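# Roll the carton in the hand until its label faces up

## Task

A carton lies loose on the robot's palm, which faces upward. Using that hand alone (the wrist camera, the camera's post and the arm's final link all count as the hand), turn the carton in place until its label points up. The goal picture shows one acceptable result, and any rotation about the vertical is fine. The attempt fails if the carton contacts anything else or leaves the hand. To finish, the carton must rest still on the palm or fingers without touching the wrist, the camera or its post. The palm must face straight up, and no hand motor may show moving or overload or be building up high-current time (motors dead from the very start are ignored). Then declare it done. The hand is opened automatically at that point, and the carton must still lie label-up on the open hand. Anything kept in place only by the robot's grip does not count.

## Robot and tools

ROBOT: one six-joint UR-style arm carrying a right hand with index, middle and ring fingers plus a thumb (16 motors). It also has a wrist camera and a rigid mast at the wrist on the palm side (hand-point x +0.05 to +0.10, z -0.16 to -0.11, reaching y = +0.06 m). The mast and camera can collide with the carton.

FRAMES: the scene frame has its origin on the table top under the arm base, +z up, and +y to the left when facing +x. The hand point sits in front of the palm where a thumb-index-middle pinch would meet. Its axes: +z runs along the straight fingers toward the tips, +x runs across the palm away from the thumb, and +y points out of the palm face (the face is at y = -0.062 m). Knuckles are at z = -0.017 m and straight fingertips reach 0.139 m beyond. Bending fingers moves their tips toward +y. With the palm up, hand-point +y points roughly up.

execute_actions(actions): actions is a list of actions. Each action is a list of 1 to 15 rows, and each row lasts one 1/30 s step. If an action has fewer than 15 rows, its last row repeats to fill 0.5 s. An empty list only returns state and images. Each row has 24 numbers, all in [-1, 1]:
1-6: dx, dy, dz, rx, ry, rz. These are an offset, not a pose. They are measured in the hand point's own axes from its measured pose when the action began (for a call's first action, the last pose any result reported). Every row refers to that same start, not to the row before it. 1.0 equals 0.6 m or 180 degrees, and rx, ry, rz form one rotation vector. Each step is clipped to within 100 mm and 16 degrees of the measured pose, so a big offset needs several actions.
7-22: absolute goal angles for the 16 hinges, each scaled between its two stops, in this order: index_mcp, index_abd, index_pip, index_dip, middle_mcp, middle_abd, middle_pip, middle_dip, ring_mcp, ring_abd, ring_pip, ring_dip, thumb_cmc, thumb_axl, thumb_mcp, thumb_ipl. On each finger, lowering _mcp curls the knuckle toward the palm (straight at +0.75). Lowering _abd swings the finger away from the thumb (straight at 0.00). _pip is straight at +0.58 and _dip at +0.70, and lowering either curls that joint. Lowering thumb_cmc brings the thumb from flat beside the palm to in front of it (flat at +0.71). thumb_axl rolls the thumb (straight at +0.68). thumb_mcp (straight +0.23) and thumb_ipl (straight +0.17), when lowered, bend the thumb toward +z if axl is straight, or in the cmc swing direction if axl is near -0.40.
23: current_limit, which maps -1 to 0 mA and +1 to 550 mA (floor 11 mA). It caps force and also hinge speed.
24: speed. The set-point rate is (speed+1)/2 of 5.9 rad/s.
The initial values are current_limit 0.4 and speed -0.6. Whatever was last sent stays in effect.

move(target, speed, stop_force, blocking): target is one 24-number row, with the same layout and scaling as above. Its first six numbers are an offset from the pose in the latest result showing one. The hand point follows a straight path for 0.5 to 10 s. speed is in m/s, 0.002 to 0.5 (default 0.25), and turning is capped at twice that in rad/s. The arm may overshoot the speed and lag the path. stop_force is in N (9 to 40) and is not accepted in the first 0.2 s. It ends the path once the wrist senses that much extra push along the line to the target, then backs off two steps. It is unreliable when the move also rotates. Leave it out when moving away from something you press. blocking=false returns after 0.5 s and cannot be combined with stop_force. Poll it with wait(0) or end it with stop before sending other motion. The result has a move: line. Endings: done, off_target, moving, held (last step blocked), fault, or contact (ended by stop_force). limits=paced means the pose was clipped, and limits=held means some steps were blocked.

wait(seconds 0-10) lets time pass while the last command is held. stop() brakes a running move. zoom_image(camera, region=[x0,y0,x1,y1], at most 504x504 px) gives a closer view of the latest frame from cam_head_left, cam_head_right, cam_high, cam_low (504x504) or cam_wrist (616x616). show_instructions() shows the reference image(s). read_manual(section='licences') gives licence texts. finished_scene(scene) ends the current scene, given its number, and cannot be undone.

RESULTS: the state line gives hand-point position (m) and quaternion (wxyz), plus velocities, in the scene frame. 'Hand target' is the pose the controller is driving toward, and 'pose unreachable' means the clearance check altered the command. Per motor, in the order above: hand_goal, hand_measured (same scale), hand_current_ma (positive pushes toward -1), and hand_state (moving, goal, blocked, overload). A finger only presses while its goal lies past the object's surface, and gear friction can keep a grip even after it is relaxed. A motor that spends 5 s at or above 495 mA shuts off for 10 s. Wrist force and torque are given in hand-point axes. They are noisy, carry offsets of up to about 4 N, and saturate near 50 N. Joint torques are noisy and drift.

AVOID: contact torques beyond the load limits (wrist joints 26 N m) or any external force of 150 N. Either stops the arm for 10 s and drops the rest of the call, and a HAND FAULT line does the same. Avoid long heavy holds too, because motors warn at 70 °C and brake at 85 °C. Do not tilt the palm so far that the carton slides off, do not fling it, and never let it touch the table or the mast. Nothing may be knocked off the table. The carton may get an occasional outside nudge. The simulation keeps running while you think, with the last command held.

Each tool is called in YAML: its name, and indented under it one key for each argument.

## Session

Repeat the recipe.

move:
  target: [0,0,0,0.58,0,0,-0.2,0,-0.3,0,-0.2,0,-0.3,0,-0.2,0,-0.3,0,-0.5,0.27,0,0,0.4,0]

execute_actions:
  actions:
    - [[0,0,0,0,0,0,0,0,-0.1,0.1,0,0,-0.1,0.1,0,0,-0.1,0.1,-0.3,0.27,0,0,0.4,0]]
    - []

move:
  target: [0,0,0,-0.38,0,0,-0.3,0,-0.5,-0.3,-0.3,0,-0.5,-0.3,-0.3,0,-0.5,-0.3,-0.7,0.27,0,0,0.4,0]

execute_actions:
  actions:
    - [[0,0,0,0,0,0,0.4,0,0.3,0.4,0.4,0,0.3,0.4,0.4,0,0.3,0.4,0,0.27,0,0,0.4,-0.5]]
    - []
    - []

move:
  target: [0,0,0,-0.2,0,0,0.7,0,0.55,0.65,0.7,0,0.55,0.65,0.7,0,0.55,0.65,0.3,0.27,0,0,0.4,-0.5]

Scene clock: 4.20 s.
end_effector_position=(+0.6217, +0.0804, +0.4416) hand_goal=(-0.200, +0.000, -0.300, +0.000, -0.200, +0.000, -0.300, +0.000, -0.200, +0.000, -0.300, +0.000, -0.500, +0.270, +0.000, +0.000) hand_measured=(-0.118, -0.010, -0.270, +0.012, -0.186, +0.000, -0.298, +0.002, -0.192, +0.000, -0.300, +0.002, -0.332, +0.278, +0.020, +0.002) hand_current_ma=(+385, -43, +151, +63, +71, -1, +10, +11, +47, +0, +4, +11, +385, +45, +131, +20) hand_state=(blocked, goal, blocked, goal, goal, goal, goal, goal, goal, goal, goal, goal, blocked, goal, blocked, goal) hand_current_limit=0.40 hand_speed=0.00 end_effector_quat_wxyz=(-0.066, +0.676, +0.724, -0.123) end_effector_velocity=(+0.001, -0.000, +0.001) end_effector_angular_velocity=(-0.000, +0.013, -0.002)
Joint positions: [-0.04  -1.298  1.065 -1.077 -1.657 -0.098]
Joint velocities: [ 0.     0.013 -0.025  0.025 -0.     0.002]
Joint torques (N m, as the arm reports them, + toward a larger angle): [  5.54 -28.11 -29.79  -0.23  -1.82   1.48]
Wrist force (N, on the end effector, along its own x y z axes, offset not removed): [0.4 0.1 -2.0]
Wrist torque (N m, same axes, about the end effector's origin, offset not removed): [0.53 -0.16 0.16]
Hand target: +0.622, +0.080, +0.442; -0.067, +0.676, +0.724, -0.124
Off the commanded pose: 0.000 m, 0 deg.
move: done

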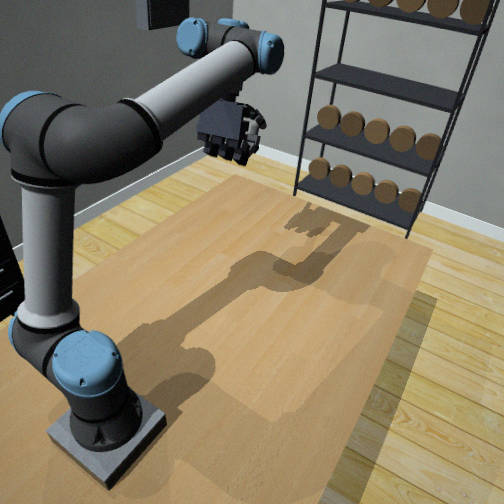

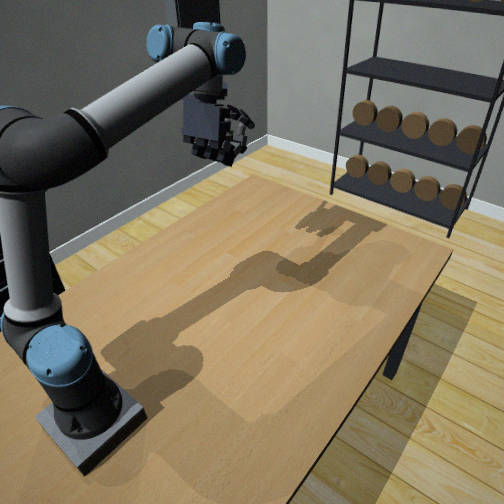

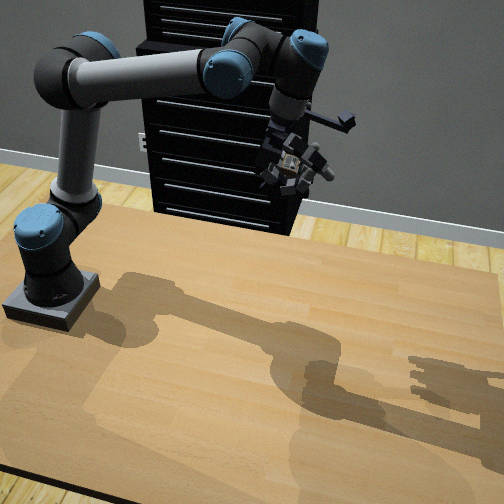

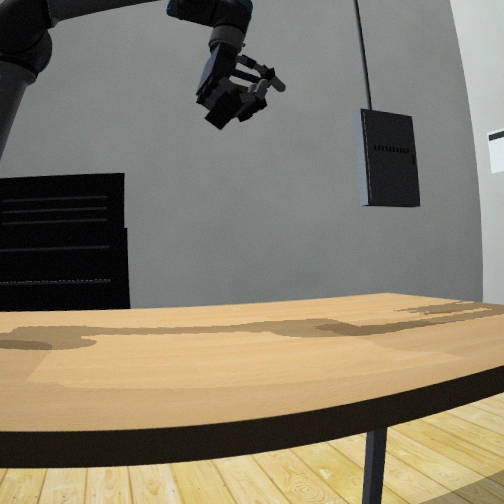

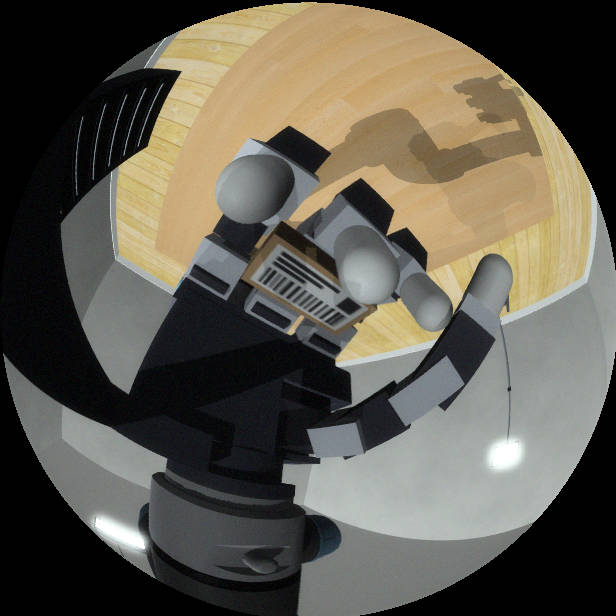

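Scene clock: 4.70 s.
end_effector_position=(+0.6217, +0.0804, +0.4416) hand_goal=(+0.000, +0.000, -0.100, +0.100, +0.000, +0.000, -0.100, +0.100, +0.000, +0.000, -0.100, +0.100, -0.300, +0.270, +0.000, +0.000) hand_measured=(+0.008, -0.004, -0.100, +0.098, +0.010, +0.000, -0.098, +0.098, +0.006, +0.000, -0.100, +0.098, -0.300, +0.274, -0.002, +0.002) hand_current_ma=(+38, -15, +2, -13, +51, -1, +8, -11, +35, +0, +3, -11, -2, +27, -14, +8) hand_state=(goal, goal, goal, goal, goal, goal, goal, goal, goal, goal, goal, goal, goal, goal, goal, goal) hand_current_limit=0.40 hand_speed=0.00 end_effector_quat_wxyz=(-0.066, +0.676, +0.724, -0.123) end_effector_velocity=(-0.000, -0.000, -0.002) end_effector_angular_velocity=(-0.001, +0.003, -0.000)
Joint positions: [-0.04  -1.298  1.065 -1.077 -1.657 -0.098]
Joint velocities: [-0.     0.001  0.002 -0.    -0.001  0.   ]
Joint torques (N m, as the arm reports them, + toward a larger angle): [  2.97 -46.65 -11.11  -4.34  -1.13   0.01]
Wrist force (N, on the end effector, along its own x y z axes, offset not removed): [0.4 -0.9 -0.8]
Wrist torque (N m, same axes, about the end effector's origin, offset not removed): [0.29 -0.09 0.11]
Hand target: +0.622, +0.080, +0.442; -0.066, +0.676, +0.724, -0.123
Off the commanded pose: 0.000 m, 0 deg.

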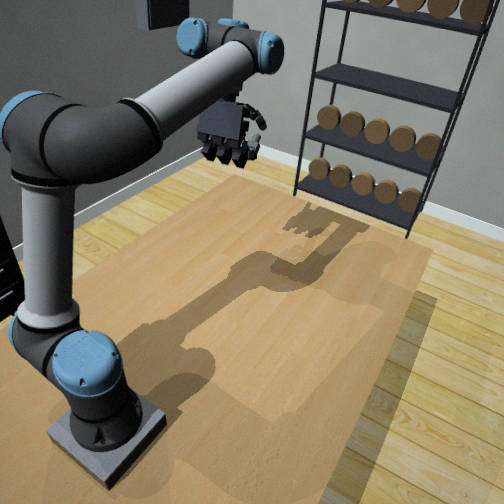

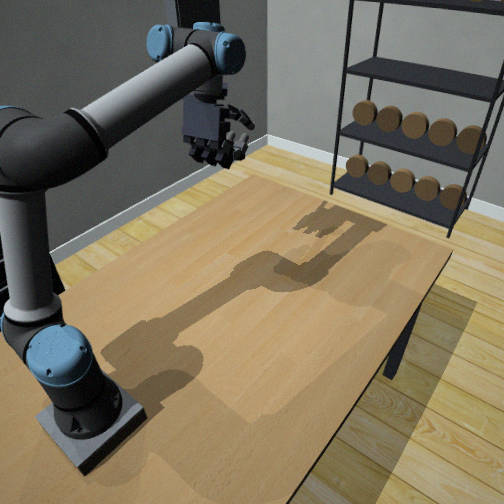

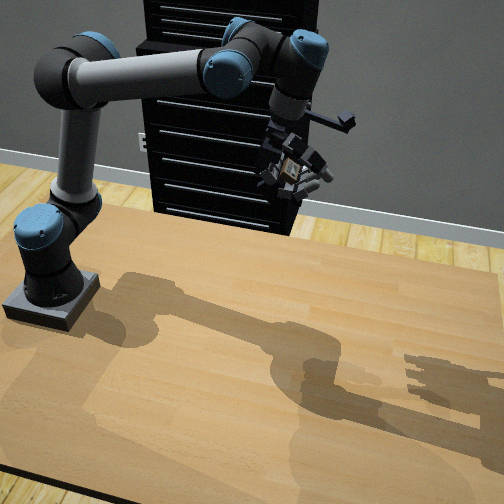

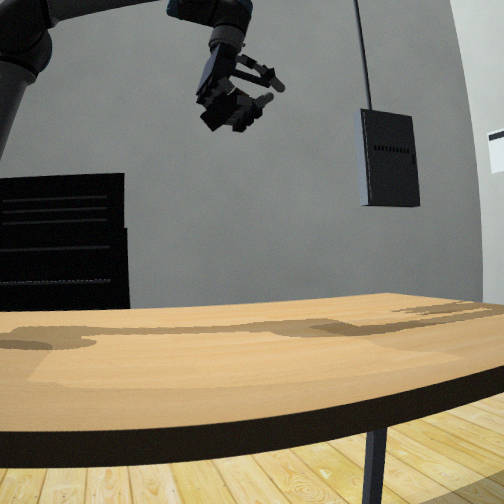

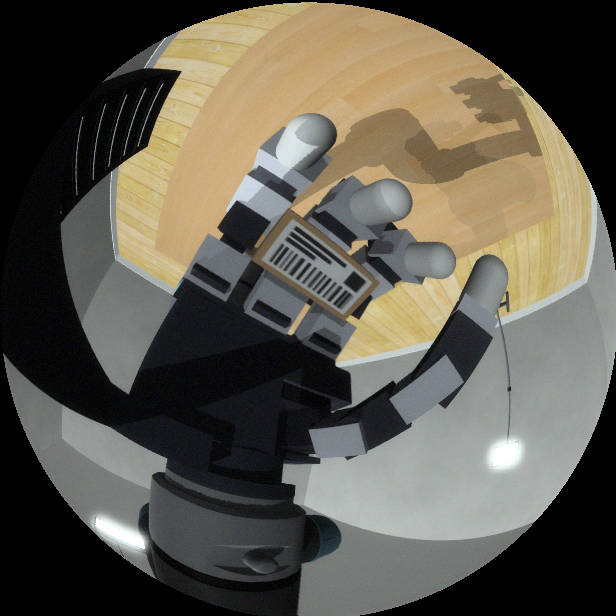

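Scene clock: 7.63 s.
end_effector_position=(+0.6219, +0.0804, +0.4414) hand_goal=(-0.300, +0.000, -0.500, -0.300, -0.300, +0.000, -0.500, -0.300, -0.300, +0.000, -0.500, -0.300, -0.700, +0.270, +0.000, +0.000) hand_measured=(-0.280, +0.000, -0.484, -0.294, -0.286, +0.000, -0.474, -0.292, -0.282, +0.000, -0.498, -0.298, -0.700, +0.274, -0.004, +0.000) hand_current_ma=(+112, -3, +83, +32, +79, -1, +133, +45, +92, +0, +8, +11, -3, +20, -23, +3) hand_state=(blocked, goal, goal, goal, goal, goal, blocked, goal, goal, goal, goal, goal, goal, goal, goal, goal) hand_current_limit=0.40 hand_speed=0.00 end_effector_quat_wxyz=(+0.325, +0.597, +0.668, +0.304) end_effector_velocity=(+0.001, -0.000, -0.001) end_effector_angular_velocity=(+0.001, -0.013, -0.001)
Joint positions: [-0.131 -1.63   2.173 -3.032 -1.441 -0.172]
Joint velocities: [-0.001  0.01   0.006 -0.029  0.002  0.003]
Joint torques (N m, as the arm reports them, + toward a larger angle): [ -7.65 -11.76  -9.17  -6.04   1.69   1.39]
Wrist force (N, on the end effector, along its own x y z axes, offset not removed): [1.3 -0.6 -1.7]
Wrist torque (N m, same axes, about the end effector's origin, offset not removed): [0.12 -0.22 0.09]
Hand target: +0.622, +0.080, +0.441; +0.326, +0.596, +0.667, +0.304
Off the commanded pose: 0.000 m, 0 deg.
move: done

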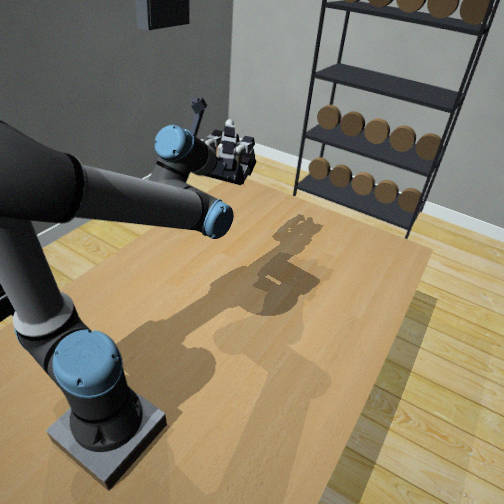

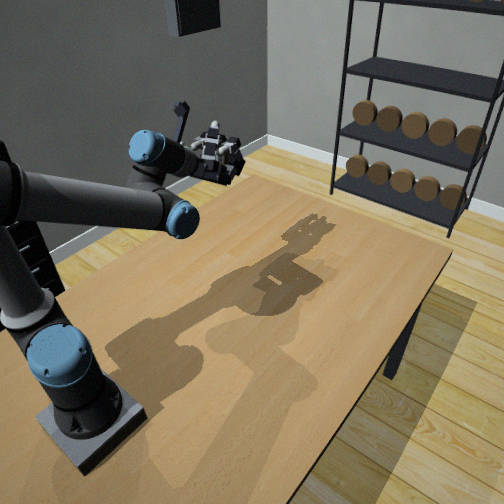

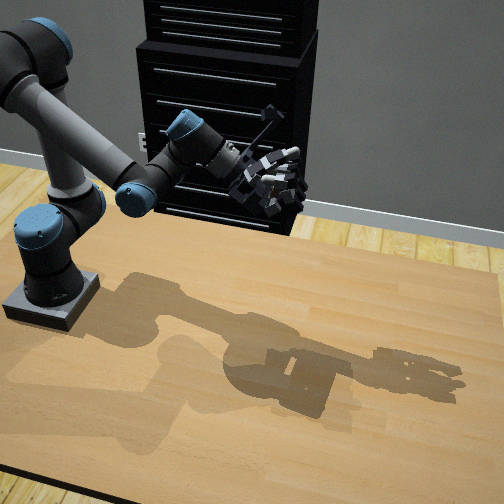

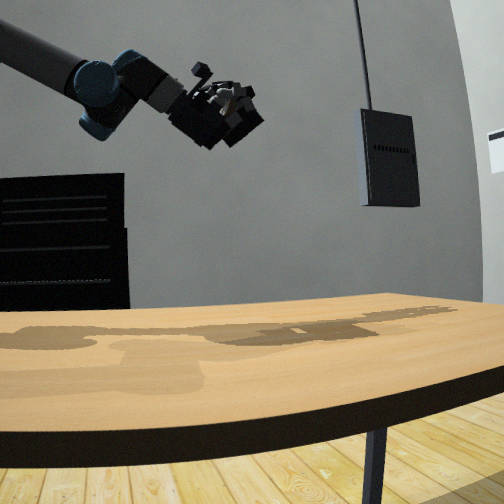

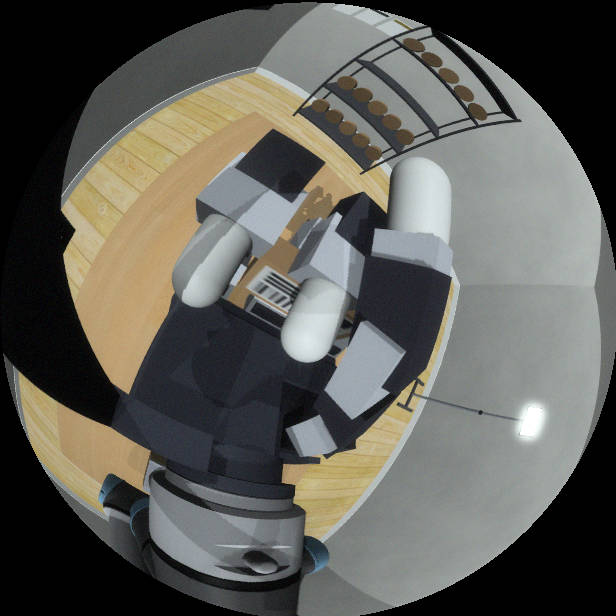

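Scene clock: 8.13 s.
end_effector_position=(+0.6218, +0.0804, +0.4413) hand_goal=(+0.400, +0.000, +0.300, +0.400, +0.400, +0.000, +0.300, +0.400, +0.400, +0.000, +0.300, +0.400, +0.000, +0.270, +0.000, +0.000) hand_measured=(+0.212, +0.000, +0.030, +0.220, +0.212, +0.000, +0.032, +0.228, +0.210, +0.000, +0.032, +0.228, -0.200, +0.270, -0.004, +0.000) hand_current_ma=(+0, -3, -52, -76, +5, -1, -59, -63, -6, +0, -63, -65, -53, +1, -24, +2) hand_state=(moving, goal, moving, moving, moving, goal, moving, moving, moving, goal, moving, moving, moving, goal, goal, goal) hand_current_limit=0.40 hand_speed=-0.50 end_effector_quat_wxyz=(+0.325, +0.597, +0.668, +0.304) end_effector_velocity=(-0.000, -0.000, +0.000) end_effector_angular_velocity=(+0.000, -0.000, -0.001)
Joint positions: [-0.131 -1.63   2.173 -3.032 -1.441 -0.171]
Joint velocities: [-0.    -0.001  0.     0.    -0.     0.   ]
Joint torques (N m, as the arm reports them, + toward a larger angle): [ -6.36 -29.18 -26.68  -1.57  -0.29   0.51]
Wrist force (N, on the end effector, along its own x y z axes, offset not removed): [2.0 -0.1 -1.3]
Wrist torque (N m, same axes, about the end effector's origin, offset not removed): [0.21 -0.24 0.18]
Hand target: +0.622, +0.080, +0.441; +0.325, +0.597, +0.668, +0.304
Off the commanded pose: 0.000 m, 0 deg.

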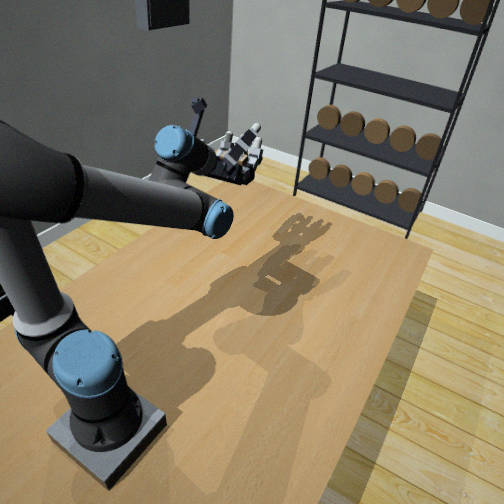

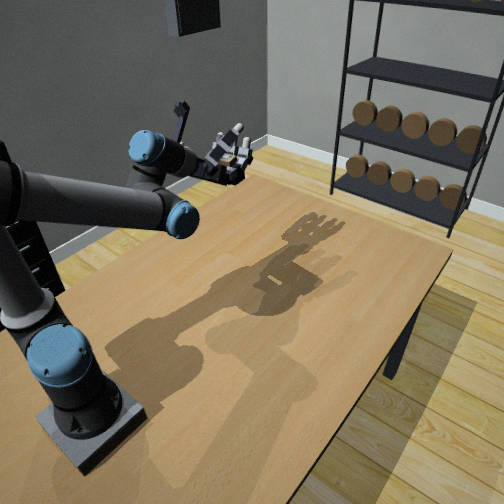

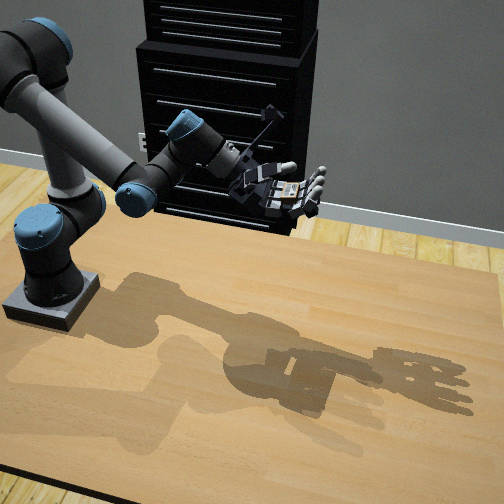

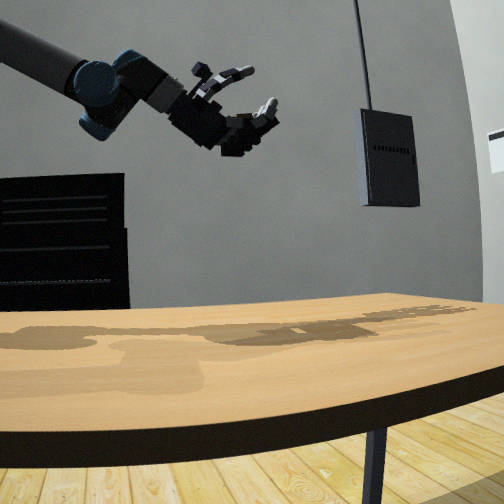

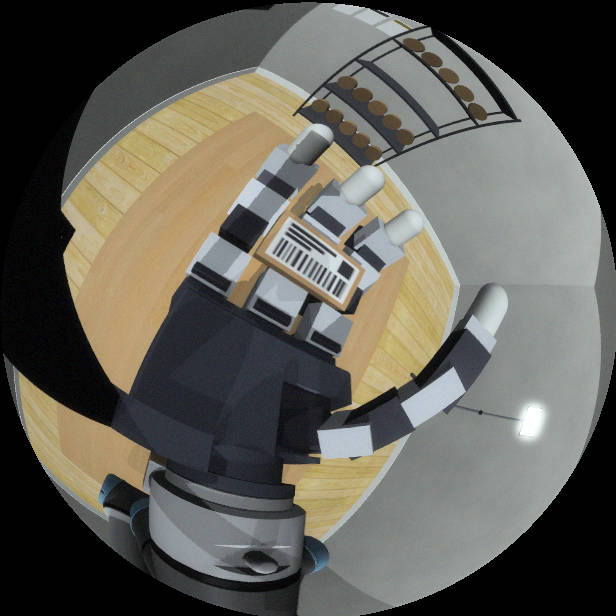

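Scene clock: 9.93 s.
end_effector_position=(+0.6220, +0.0804, +0.4413) hand_goal=(+0.700, +0.000, +0.550, +0.650, +0.700, +0.000, +0.550, +0.650, +0.700, +0.000, +0.550, +0.650, +0.300, +0.270, +0.000, +0.000) hand_measured=(+0.712, +0.000, +0.550, +0.648, +0.712, +0.000, +0.550, +0.648, +0.712, +0.000, +0.550, +0.648, +0.306, +0.270, -0.002, +0.000) hand_current_ma=(+60, -3, +3, -12, +63, -1, +4, -10, +61, +0, +4, -10, +34, +2, -7, +2) hand_state=(goal, goal, goal, goal, goal, goal, goal, goal, goal, goal, goal, goal, goal, goal, goal, goal) hand_current_limit=0.40 hand_speed=-0.50 end_effector_quat_wxyz=(+0.494, +0.468, +0.541, +0.495) end_effector_velocity=(+0.000, -0.001, +0.001) end_effector_angular_velocity=(-0.000, -0.015, -0.002)
Joint positions: [-0.151 -1.153  2.192 -4.159 -1.346 -0.062]
Joint velocities: [-0.     0.011 -0.008 -0.018 -0.002  0.002]
Joint torques (N m, as the arm reports them, + toward a larger angle): [  5.82 -25.89 -21.66  -4.13  -1.48   1.26]
Wrist force (N, on the end effector, along its own x y z axes, offset not removed): [0.7 -1.0 -1.4]
Wrist torque (N m, same axes, about the end effector's origin, offset not removed): [0.10 -0.18 0.06]
Hand target: +0.622, +0.080, +0.441; +0.494, +0.467, +0.541, +0.495
Off the commanded pose: 0.000 m, 0 deg.
move: done

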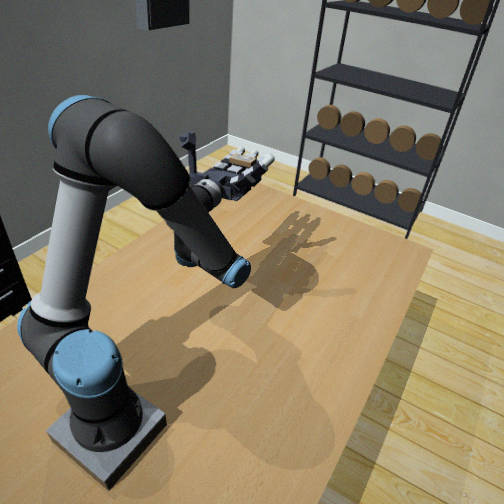

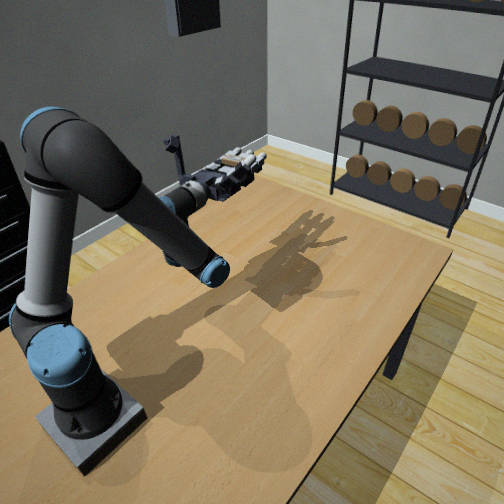

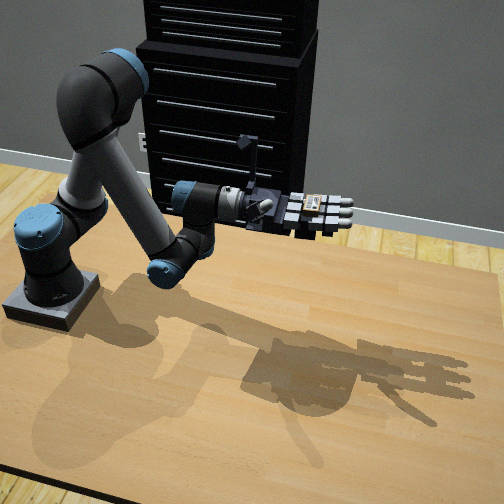

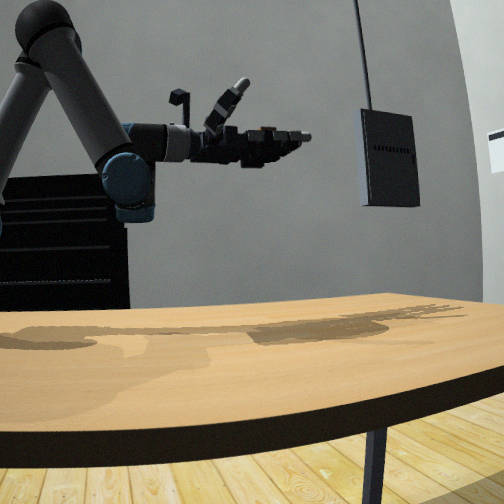

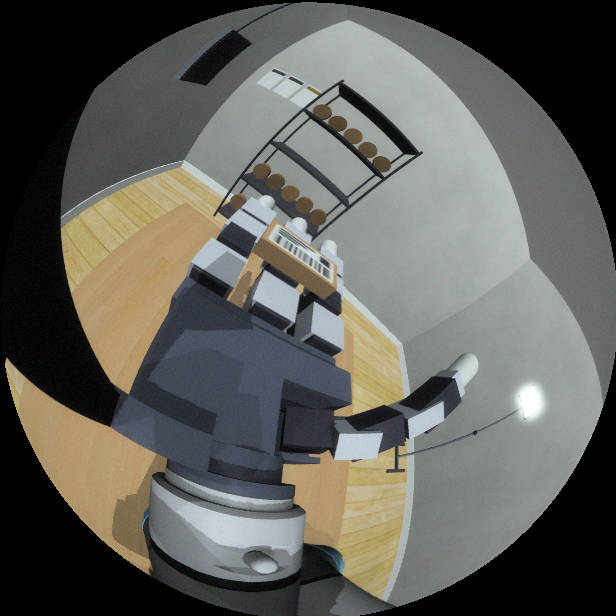

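finished_scene:
  scene: 2

The scene is finished: the task was done.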